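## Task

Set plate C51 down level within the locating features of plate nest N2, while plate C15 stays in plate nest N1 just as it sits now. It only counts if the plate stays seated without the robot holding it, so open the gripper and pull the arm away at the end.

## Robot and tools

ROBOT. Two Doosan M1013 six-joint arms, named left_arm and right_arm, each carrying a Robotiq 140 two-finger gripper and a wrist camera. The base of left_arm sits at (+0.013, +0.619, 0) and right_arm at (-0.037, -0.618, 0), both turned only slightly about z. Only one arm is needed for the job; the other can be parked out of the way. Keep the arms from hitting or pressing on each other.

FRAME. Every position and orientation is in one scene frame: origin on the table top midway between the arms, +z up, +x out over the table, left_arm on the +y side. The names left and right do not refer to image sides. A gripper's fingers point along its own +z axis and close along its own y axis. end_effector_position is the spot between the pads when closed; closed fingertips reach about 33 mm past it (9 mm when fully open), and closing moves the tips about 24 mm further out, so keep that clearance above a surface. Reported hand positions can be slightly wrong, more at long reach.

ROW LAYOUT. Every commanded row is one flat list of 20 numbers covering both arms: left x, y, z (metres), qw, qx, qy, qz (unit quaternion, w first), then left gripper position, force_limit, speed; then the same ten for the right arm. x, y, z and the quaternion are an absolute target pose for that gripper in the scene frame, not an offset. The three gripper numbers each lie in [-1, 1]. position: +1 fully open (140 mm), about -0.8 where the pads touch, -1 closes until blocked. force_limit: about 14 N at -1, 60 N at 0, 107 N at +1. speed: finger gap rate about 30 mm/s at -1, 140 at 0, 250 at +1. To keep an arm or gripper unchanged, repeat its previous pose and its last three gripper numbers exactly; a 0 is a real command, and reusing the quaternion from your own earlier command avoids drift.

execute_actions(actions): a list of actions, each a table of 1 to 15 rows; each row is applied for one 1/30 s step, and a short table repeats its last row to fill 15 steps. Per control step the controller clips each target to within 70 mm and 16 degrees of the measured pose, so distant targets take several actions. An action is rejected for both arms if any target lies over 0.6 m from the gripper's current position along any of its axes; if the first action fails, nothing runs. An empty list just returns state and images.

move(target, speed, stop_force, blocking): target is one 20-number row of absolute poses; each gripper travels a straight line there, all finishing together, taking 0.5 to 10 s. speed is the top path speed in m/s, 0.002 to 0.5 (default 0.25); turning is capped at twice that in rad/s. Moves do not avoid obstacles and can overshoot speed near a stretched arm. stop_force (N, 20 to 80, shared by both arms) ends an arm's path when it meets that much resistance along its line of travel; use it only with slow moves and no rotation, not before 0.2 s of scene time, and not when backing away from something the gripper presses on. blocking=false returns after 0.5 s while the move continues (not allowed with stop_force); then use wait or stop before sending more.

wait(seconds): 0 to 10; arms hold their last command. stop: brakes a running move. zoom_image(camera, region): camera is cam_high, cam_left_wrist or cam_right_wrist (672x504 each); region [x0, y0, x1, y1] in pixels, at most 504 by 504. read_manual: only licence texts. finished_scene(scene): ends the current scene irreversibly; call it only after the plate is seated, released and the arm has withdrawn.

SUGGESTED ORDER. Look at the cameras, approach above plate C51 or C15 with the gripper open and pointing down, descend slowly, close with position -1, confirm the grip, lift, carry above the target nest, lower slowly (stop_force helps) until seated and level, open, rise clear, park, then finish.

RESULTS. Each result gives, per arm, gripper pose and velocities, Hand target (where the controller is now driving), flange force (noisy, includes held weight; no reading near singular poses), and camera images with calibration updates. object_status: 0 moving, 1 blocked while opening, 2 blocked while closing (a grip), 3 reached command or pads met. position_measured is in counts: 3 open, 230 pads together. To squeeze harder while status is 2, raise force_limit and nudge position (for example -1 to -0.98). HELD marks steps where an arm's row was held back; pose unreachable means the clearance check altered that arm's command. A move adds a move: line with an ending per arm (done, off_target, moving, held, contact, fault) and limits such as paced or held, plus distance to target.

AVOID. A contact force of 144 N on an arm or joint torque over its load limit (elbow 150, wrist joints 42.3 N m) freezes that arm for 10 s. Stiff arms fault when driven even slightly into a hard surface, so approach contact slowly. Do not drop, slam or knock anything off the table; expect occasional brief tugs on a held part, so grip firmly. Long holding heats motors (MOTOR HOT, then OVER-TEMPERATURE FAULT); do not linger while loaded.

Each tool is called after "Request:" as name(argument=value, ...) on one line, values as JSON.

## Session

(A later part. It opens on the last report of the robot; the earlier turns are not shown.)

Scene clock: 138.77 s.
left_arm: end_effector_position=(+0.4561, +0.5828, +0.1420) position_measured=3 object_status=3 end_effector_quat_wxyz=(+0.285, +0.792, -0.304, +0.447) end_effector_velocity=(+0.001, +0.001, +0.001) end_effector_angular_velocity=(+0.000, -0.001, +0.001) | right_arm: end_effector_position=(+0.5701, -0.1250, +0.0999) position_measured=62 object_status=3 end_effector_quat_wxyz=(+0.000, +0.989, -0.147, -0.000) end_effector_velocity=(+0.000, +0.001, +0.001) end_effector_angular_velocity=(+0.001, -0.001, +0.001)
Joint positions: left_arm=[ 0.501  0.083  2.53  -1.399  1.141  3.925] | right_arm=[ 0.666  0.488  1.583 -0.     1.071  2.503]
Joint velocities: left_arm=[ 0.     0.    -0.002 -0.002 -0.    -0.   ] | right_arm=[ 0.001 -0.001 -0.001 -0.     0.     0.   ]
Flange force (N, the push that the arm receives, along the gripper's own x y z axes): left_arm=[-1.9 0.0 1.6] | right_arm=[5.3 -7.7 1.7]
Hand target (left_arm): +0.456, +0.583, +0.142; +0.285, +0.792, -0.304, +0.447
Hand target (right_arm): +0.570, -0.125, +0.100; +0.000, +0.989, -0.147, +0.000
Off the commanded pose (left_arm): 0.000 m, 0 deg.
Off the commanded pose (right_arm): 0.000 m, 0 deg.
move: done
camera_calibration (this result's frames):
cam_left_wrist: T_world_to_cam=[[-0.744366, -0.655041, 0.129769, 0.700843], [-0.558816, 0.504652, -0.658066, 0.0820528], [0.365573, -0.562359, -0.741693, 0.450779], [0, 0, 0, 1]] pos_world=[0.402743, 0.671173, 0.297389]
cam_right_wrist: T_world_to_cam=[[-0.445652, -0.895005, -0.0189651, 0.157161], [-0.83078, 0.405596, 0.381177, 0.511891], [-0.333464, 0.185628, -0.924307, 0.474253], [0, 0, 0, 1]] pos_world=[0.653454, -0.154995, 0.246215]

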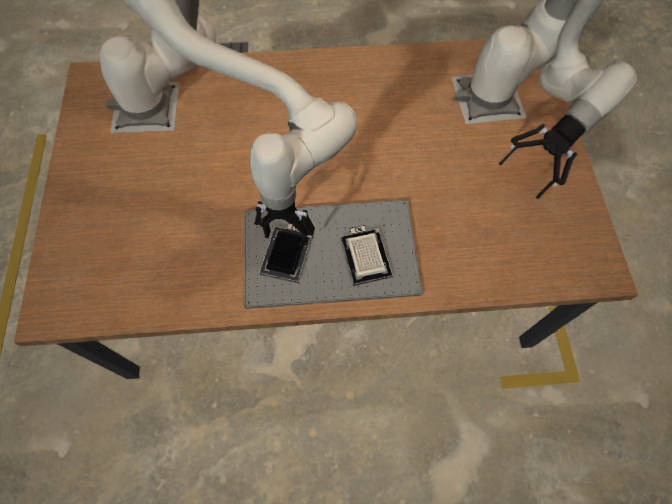

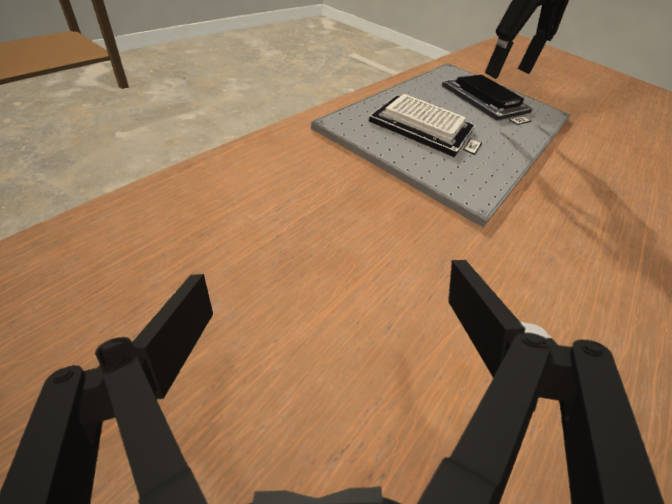

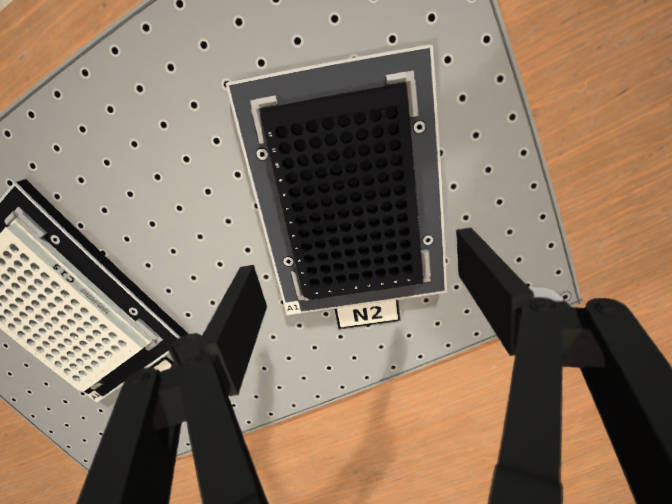

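Request:
move(target=[0.4561,0.5828,0.142,0.285,0.792,-0.304,0.447,1,0,0,0.43,-0.082,0.12,0,0.989,-0.147,0,0.53,-0.9,-0.5], speed=0.3)

Request:
zoom_image(camera="cam_right_wrist", region=[200, 0, 460, 150])

Request:
zoom_image(camera="cam_high", region=[250, 210, 330, 290])

Scene clock: 147.77 s.
left_arm: end_effector_position=(+0.4561, +0.5828, +0.1420) position_measured=3 object_status=3 end_effector_quat_wxyz=(+0.285, +0.792, -0.304, +0.447) end_effector_velocity=(-0.000, -0.000, -0.001) end_effector_angular_velocity=(-0.001, +0.001, +0.000) | right_arm: end_effector_position=(+0.4300, -0.0822, +0.1200) position_measured=62 object_status=3 end_effector_quat_wxyz=(-0.000, +0.989, -0.147, +0.000) end_effector_velocity=(-0.001, -0.000, -0.000) end_effector_angular_velocity=(-0.000, +0.000, -0.000)
Joint positions: left_arm=[ 0.501  0.083  2.53  -1.399  1.141  3.925] | right_arm=[ 0.834  0.371  1.72  -0.     1.051  2.671]
Joint velocities: left_arm=[-0.     0.001  0.001 -0.    -0.     0.   ] | right_arm=[ 0.001 -0.     0.001 -0.    -0.     0.001]
Flange force (N, the push that the arm receives, along the gripper's own x y z axes): left_arm=[-3.0 -1.7 1.0] | right_arm=[4.2 -6.6 1.3]
Hand target (left_arm): +0.456, +0.583, +0.142; +0.285, +0.792, -0.304, +0.447
Hand target (right_arm): +0.430, -0.082, +0.120; -0.000, +0.989, -0.147, +0.000
Off the commanded pose (left_arm): 0.000 m, 0 deg.
Off the commanded pose (right_arm): 0.000 m, 0 deg.
move: done
camera_calibration (this result's frames):
cam_left_wrist: T_world_to_cam=[[-0.744366, -0.655041, 0.129769, 0.700843], [-0.558816, 0.504651, -0.658066, 0.0820529], [0.365573, -0.562359, -0.741693, 0.450779], [0, 0, 0, 1]] pos_world=[0.402743, 0.671173, 0.297389]
cam_right_wrist: T_world_to_cam=[[-0.445634, -0.895012, -0.019081, 0.133446], [-0.830832, 0.405553, 0.38111, 0.370573], [-0.33336, 0.185689, -0.924333, 0.438154], [0, 0, 0, 1]] pos_world=[0.513415, -0.112211, 0.266318]

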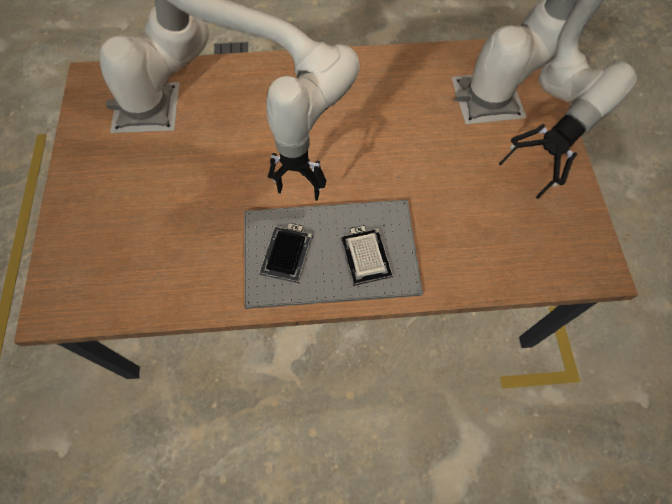

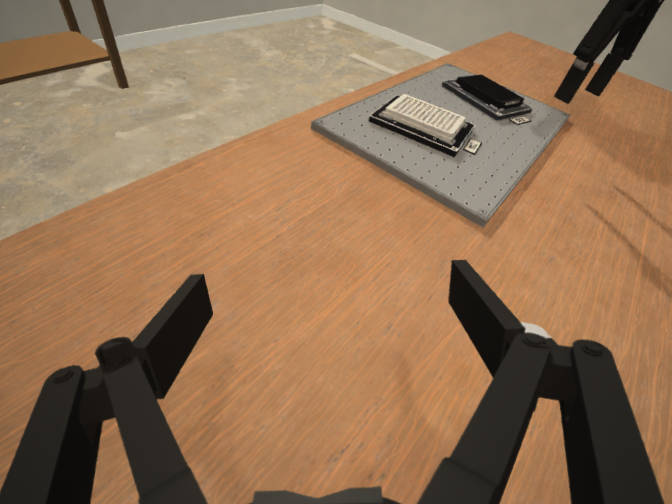

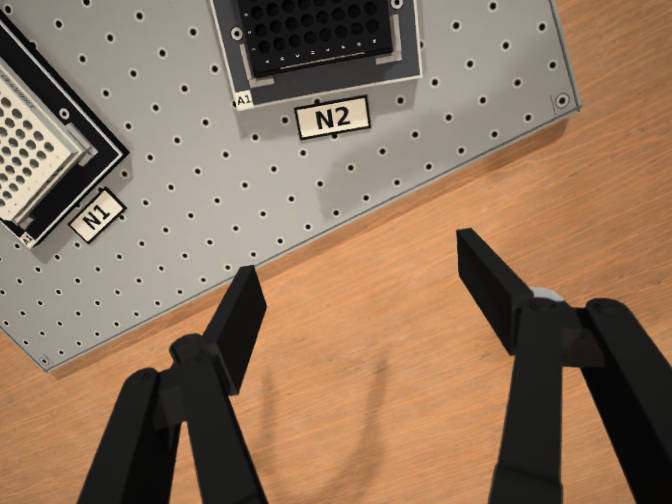

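Region (200, 0, 460, 150) of cam_right_wrist's 672x504 image, scaled by 1.938, with more detail than that image has; it fills the top 291 rows of this view, and the rest is white.

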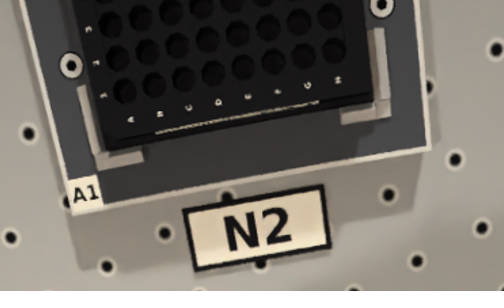

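Region (250, 210, 330, 290) of cam_high's 672x504 image, scaled by 6.300, with more detail than that image has.

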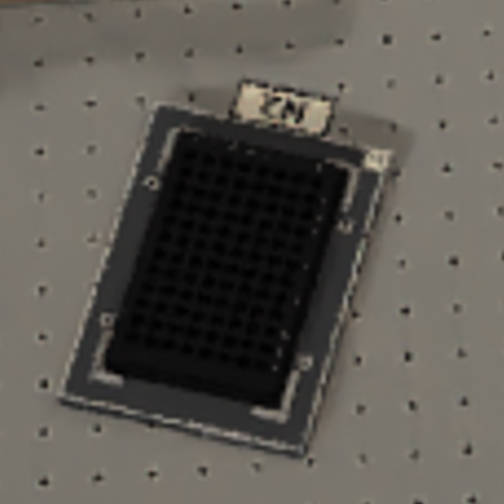

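Request:
zoom_image(camera="cam_right_wrist", region=[225, 20, 305, 100])

Request:
zoom_image(camera="cam_right_wrist", region=[345, 0, 425, 80])

Request:
zoom_image(camera="cam_left_wrist", region=[440, 65, 540, 125])

Region (225, 20, 305, 100) of cam_right_wrist's 672x504 image, scaled by 6.300, with more detail than that image has.

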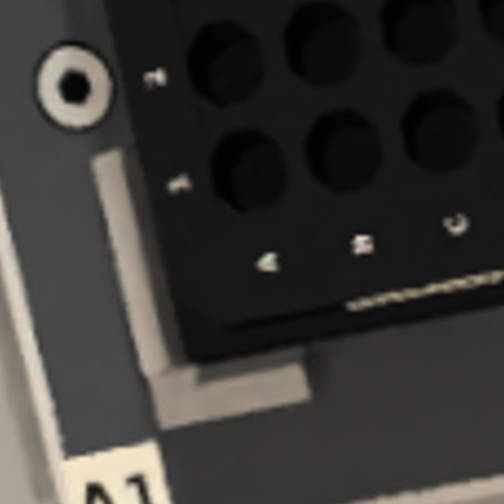

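Region (345, 0, 425, 80) of cam_right_wrist's 672x504 image, scaled by 6.300, with more detail than that image has.

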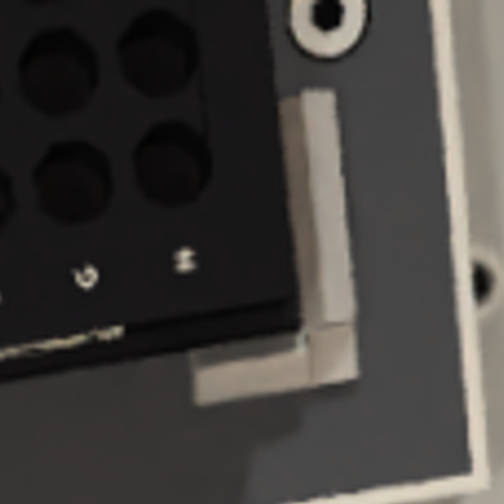

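Region (440, 65, 540, 125) of cam_left_wrist's 672x504 image, scaled by 5.040, with more detail than that image has; it fills the top 302 rows of this view, and the rest is white.

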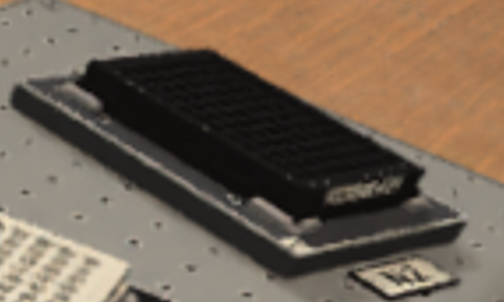

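Request:
move(target=[0.4561,0.5828,0.142,0.285,0.792,-0.304,0.447,1,0,0,0.599,-0.1345,0.078,0,0.989,-0.147,0,-0.05,0,0.5], speed=0.25)

Request:
move(target=[0.4561,0.5828,0.142,0.285,0.792,-0.304,0.447,1,0,0,0.599,-0.1345,0.060,0,0.989,-0.147,0,-0.05,0,0.5], speed=0.01, stop_force=20)

Request:
move(target=[0.4561,0.5828,0.142,0.285,0.792,-0.304,0.447,1,0,0,0.56,-0.2,0.25,0,0.989,-0.147,0,-0.05,0,0.5], speed=0.3)

Request:
zoom_image(camera="cam_left_wrist", region=[440, 65, 540, 125])

Scene clock: 162.70 s.
left_arm: end_effector_position=(+0.4561, +0.5828, +0.1420) position_measured=3 object_status=3 end_effector_quat_wxyz=(+0.285, +0.792, -0.304, +0.447) end_effector_velocity=(+0.000, +0.000, +0.000) end_effector_angular_velocity=(+0.002, -0.001, -0.000) | right_arm: end_effector_position=(+0.5990, -0.1342, +0.0780) position_measured=135 object_status=3 end_effector_quat_wxyz=(+0.000, +0.989, -0.147, -0.000) end_effector_velocity=(+0.000, -0.000, -0.000) end_effector_angular_velocity=(-0.000, +0.000, -0.000)
Joint positions: left_arm=[ 0.501  0.083  2.53  -1.399  1.141  3.925] | right_arm=[0.636 0.529 1.561 0.    1.052 2.472]
Joint velocities: left_arm=[-0.    -0.001 -0.     0.001 -0.001  0.   ] | right_arm=[-0.     0.001 -0.     0.     0.    -0.   ]
Flange force (N, the push that the arm receives, along the gripper's own x y z axes): left_arm=[1.8 -1.6 7.8] | right_arm=[7.6 -9.1 2.3]
Hand target (left_arm): +0.456, +0.583, +0.142; +0.285, +0.792, -0.304, +0.447
Hand target (right_arm): +0.599, -0.134, +0.078; +0.000, +0.989, -0.147, -0.000
Off the commanded pose (left_arm): 0.000 m, 0 deg.
Off the commanded pose (right_arm): 0.000 m, 0 deg.
move: done
camera_calibration (this result's frames):
cam_left_wrist: T_world_to_cam=[[-0.744366, -0.655041, 0.129769, 0.700843], [-0.558816, 0.504652, -0.658066, 0.0820526], [0.365573, -0.562359, -0.741693, 0.450779], [0, 0, 0, 1]] pos_world=[0.402743, 0.671173, 0.297389]
cam_right_wrist: T_world_to_cam=[[-0.44554, -0.895061, -0.0189769, 0.161333], [-0.830809, 0.405473, 0.381246, 0.547984], [-0.333544, 0.185627, -0.924279, 0.465362], [0, 0, 0, 1]] pos_world=[0.682368, -0.164173, 0.224269]

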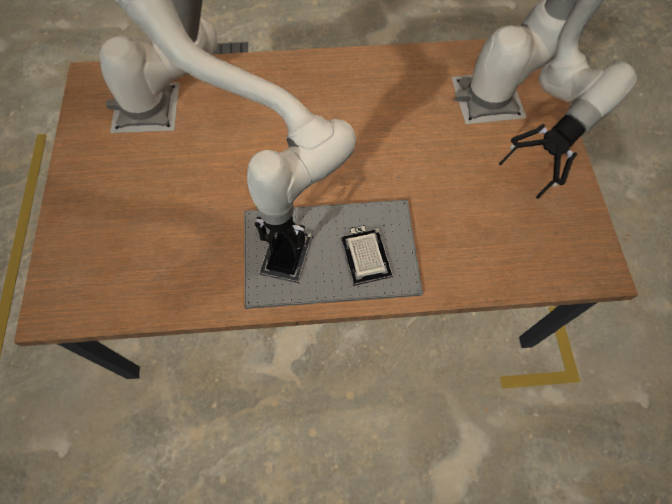

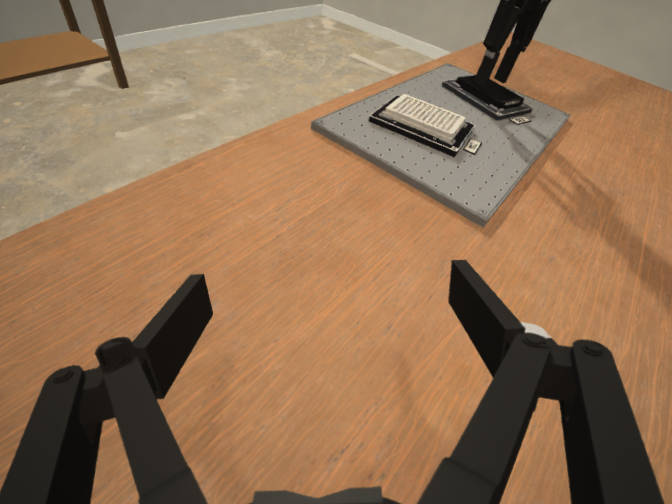

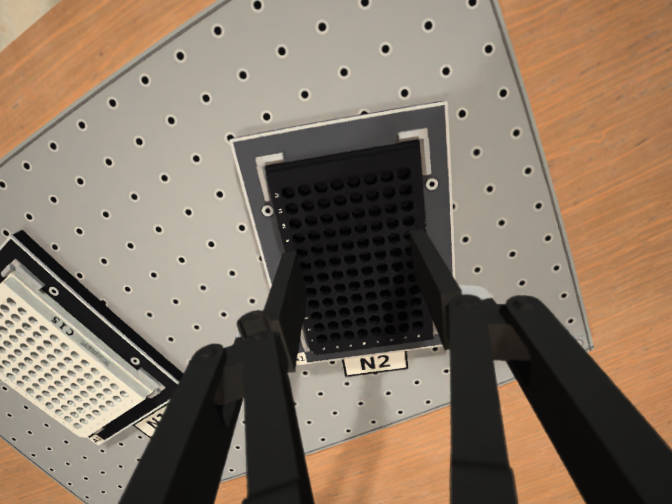

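Scene clock: 164.03 s.
left_arm: end_effector_position=(+0.4561, +0.5828, +0.1420) position_measured=3 object_status=3 end_effector_quat_wxyz=(+0.285, +0.792, -0.304, +0.447) end_effector_velocity=(+0.001, +0.001, +0.000) end_effector_angular_velocity=(+0.001, -0.001, +0.002) | right_arm: end_effector_position=(+0.5990, -0.1343, +0.0679) position_measured=135 object_status=3 end_effector_quat_wxyz=(-0.000, +0.989, -0.147, -0.000) end_effector_velocity=(+0.000, +0.000, +0.002) end_effector_angular_velocity=(-0.001, +0.001, +0.000)
Joint positions: left_arm=[ 0.501  0.083  2.53  -1.399  1.141  3.925] | right_arm=[0.635 0.537 1.568 0.    1.036 2.472]
Joint velocities: left_arm=[-0.    -0.001 -0.001 -0.001 -0.001  0.   ] | right_arm=[ 0.    -0.001 -0.003 -0.     0.005 -0.   ]
Flange force (N, the push that the arm receives, along the gripper's own x y z axes): left_arm=[-3.5 -1.6 3.1] | right_arm=[-1.6 1.0 -33.6]
Hand target (left_arm): +0.456, +0.583, +0.142; +0.285, +0.792, -0.304, +0.447
Hand target (right_arm): +0.599, -0.134, +0.068; -0.000, +0.989, -0.147, +0.000
Off the commanded pose (left_arm): 0.000 m, 0 deg.
Off the commanded pose (right_arm): 0.008 m, 0 deg.
move: contact (right_arm)
camera_calibration (this result's frames):
cam_left_wrist: T_world_to_cam=[[-0.744366, -0.655041, 0.129769, 0.700843], [-0.558816, 0.504652, -0.658066, 0.0820528], [0.365573, -0.562359, -0.741693, 0.45078], [0, 0, 0, 1]] pos_world=[0.402743, 0.671173, 0.297389]
cam_right_wrist: T_world_to_cam=[[-0.445563, -0.895047, -0.0190731, 0.161075], [-0.83083, 0.405472, 0.381201, 0.551938], [-0.33346, 0.185696, -0.924295, 0.45605], [0, 0, 0, 1]] pos_world=[0.68241, -0.164312, 0.214198]

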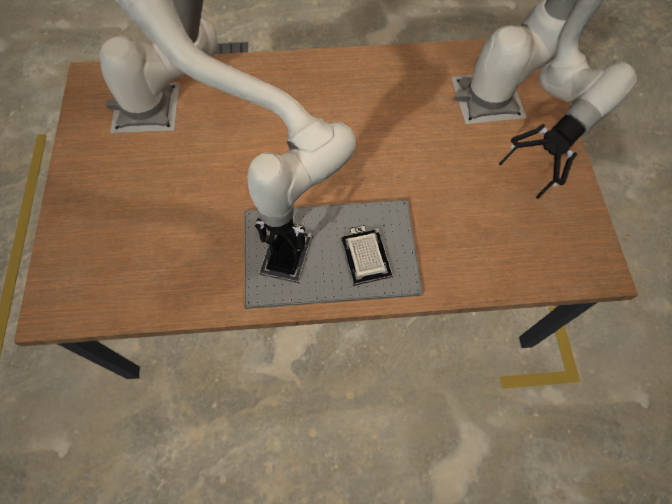

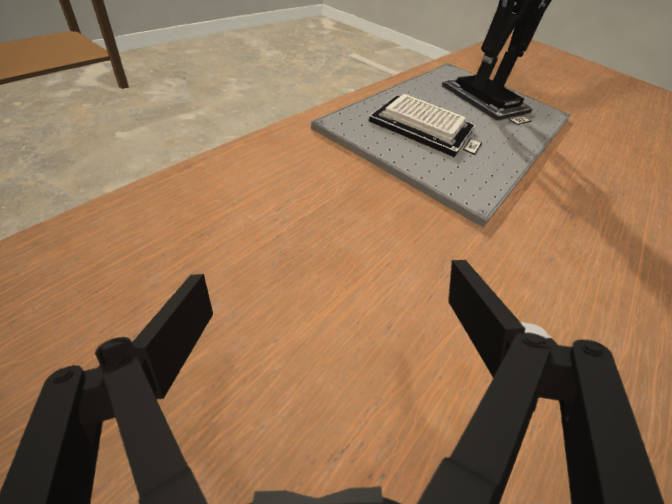

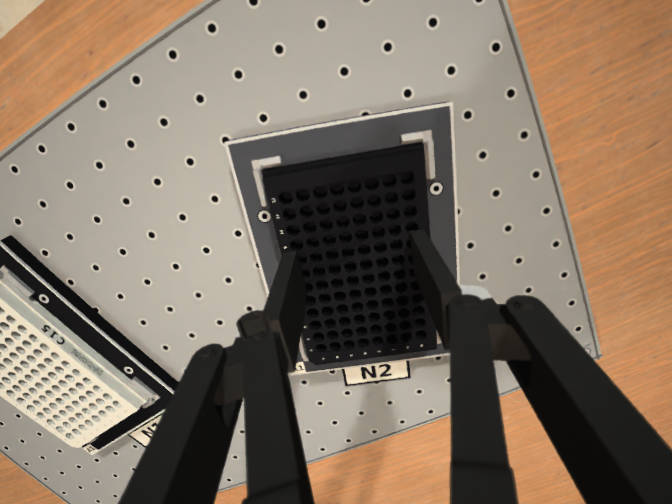

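Scene clock: 165.13 s.
left_arm: end_effector_position=(+0.4561, +0.5828, +0.1420) position_measured=3 object_status=3 end_effector_quat_wxyz=(+0.285, +0.792, -0.304, +0.447) end_effector_velocity=(+0.001, +0.000, +0.000) end_effector_angular_velocity=(-0.002, -0.000, +0.001) | right_arm: end_effector_position=(+0.5604, -0.2000, +0.2499) position_measured=135 object_status=3 end_effector_quat_wxyz=(+0.000, +0.989, -0.147, -0.000) end_effector_velocity=(-0.000, -0.000, +0.000) end_effector_angular_velocity=(+0.000, -0.000, +0.001)
Joint positions: left_arm=[ 0.501  0.083  2.53  -1.399  1.141  3.925] | right_arm=[ 0.592  0.316  1.544 -0.     1.282  2.429]
Joint velocities: left_arm=[ 0.     0.002 -0.001 -0.001  0.001 -0.   ] | right_arm=[ 0.    -0.001  0.     0.     0.    -0.001]
Flange force (N, the push that the arm receives, along the gripper's own x y z axes): left_arm=[-4.3 -5.4 3.2] | right_arm=[4.0 -3.8 -0.8]
Hand target (left_arm): +0.456, +0.583, +0.142; +0.285, +0.792, -0.304, +0.447
Hand target (right_arm): +0.560, -0.200, +0.250; +0.000, +0.989, -0.147, +0.000
Off the commanded pose (left_arm): 0.000 m, 0 deg.
Off the commanded pose (right_arm): 0.000 m, 0 deg.
move: done
camera_calibration (this result's frames):
cam_left_wrist: T_world_to_cam=[[-0.744366, -0.655041, 0.129769, 0.700843], [-0.558816, 0.504651, -0.658066, 0.0820528], [0.365573, -0.562359, -0.741693, 0.45078], [0, 0, 0, 1]] pos_world=[0.402743, 0.671173, 0.297389]
cam_right_wrist: T_world_to_cam=[[-0.445732, -0.894969, -0.0188262, 0.0886481], [-0.830739, 0.405725, 0.381129, 0.477062], [-0.33346, 0.185521, -0.92433, 0.623531], [0, 0, 0, 1]] pos_world=[0.64375, -0.229897, 0.396195]

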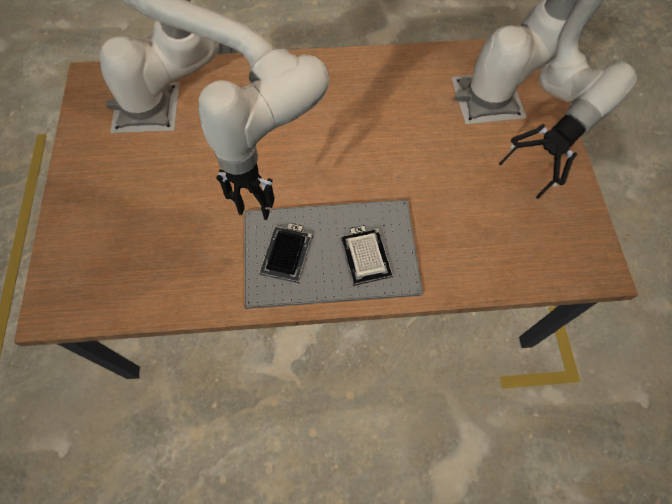

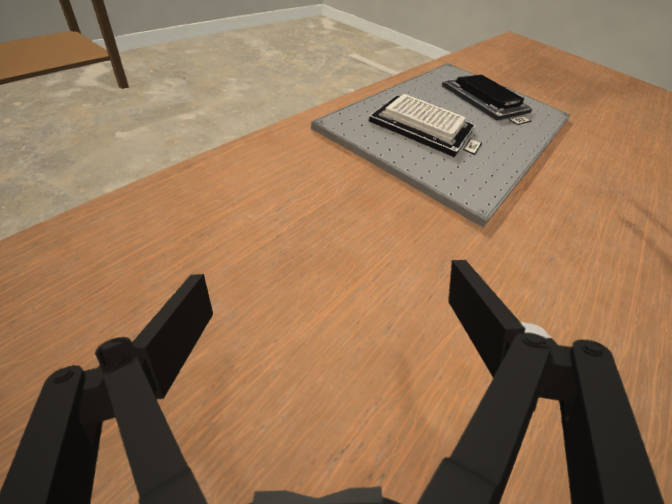

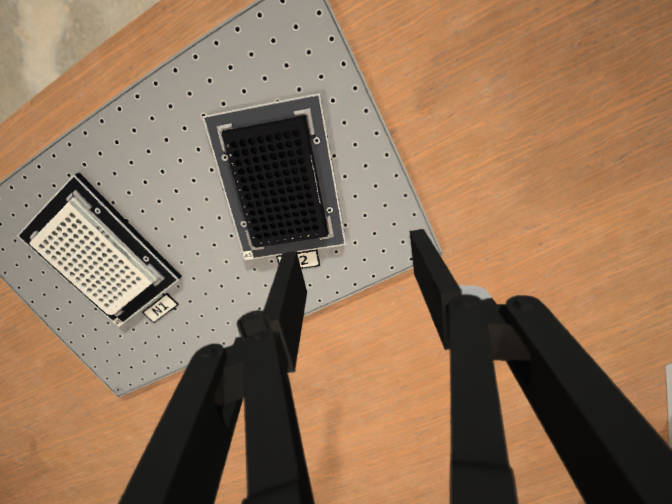

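Region (440, 65, 540, 125) of cam_left_wrist's 672x504 image, scaled by 5.040, with more detail than that image has; it fills the top 302 rows of this view, and the rest is white.

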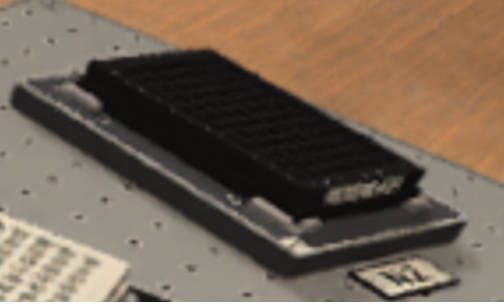

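The plate didn't move under the press, and the contact height matches a seated plate.

Request:
finished_scene(scene=1)

The scene is finished: the task was done.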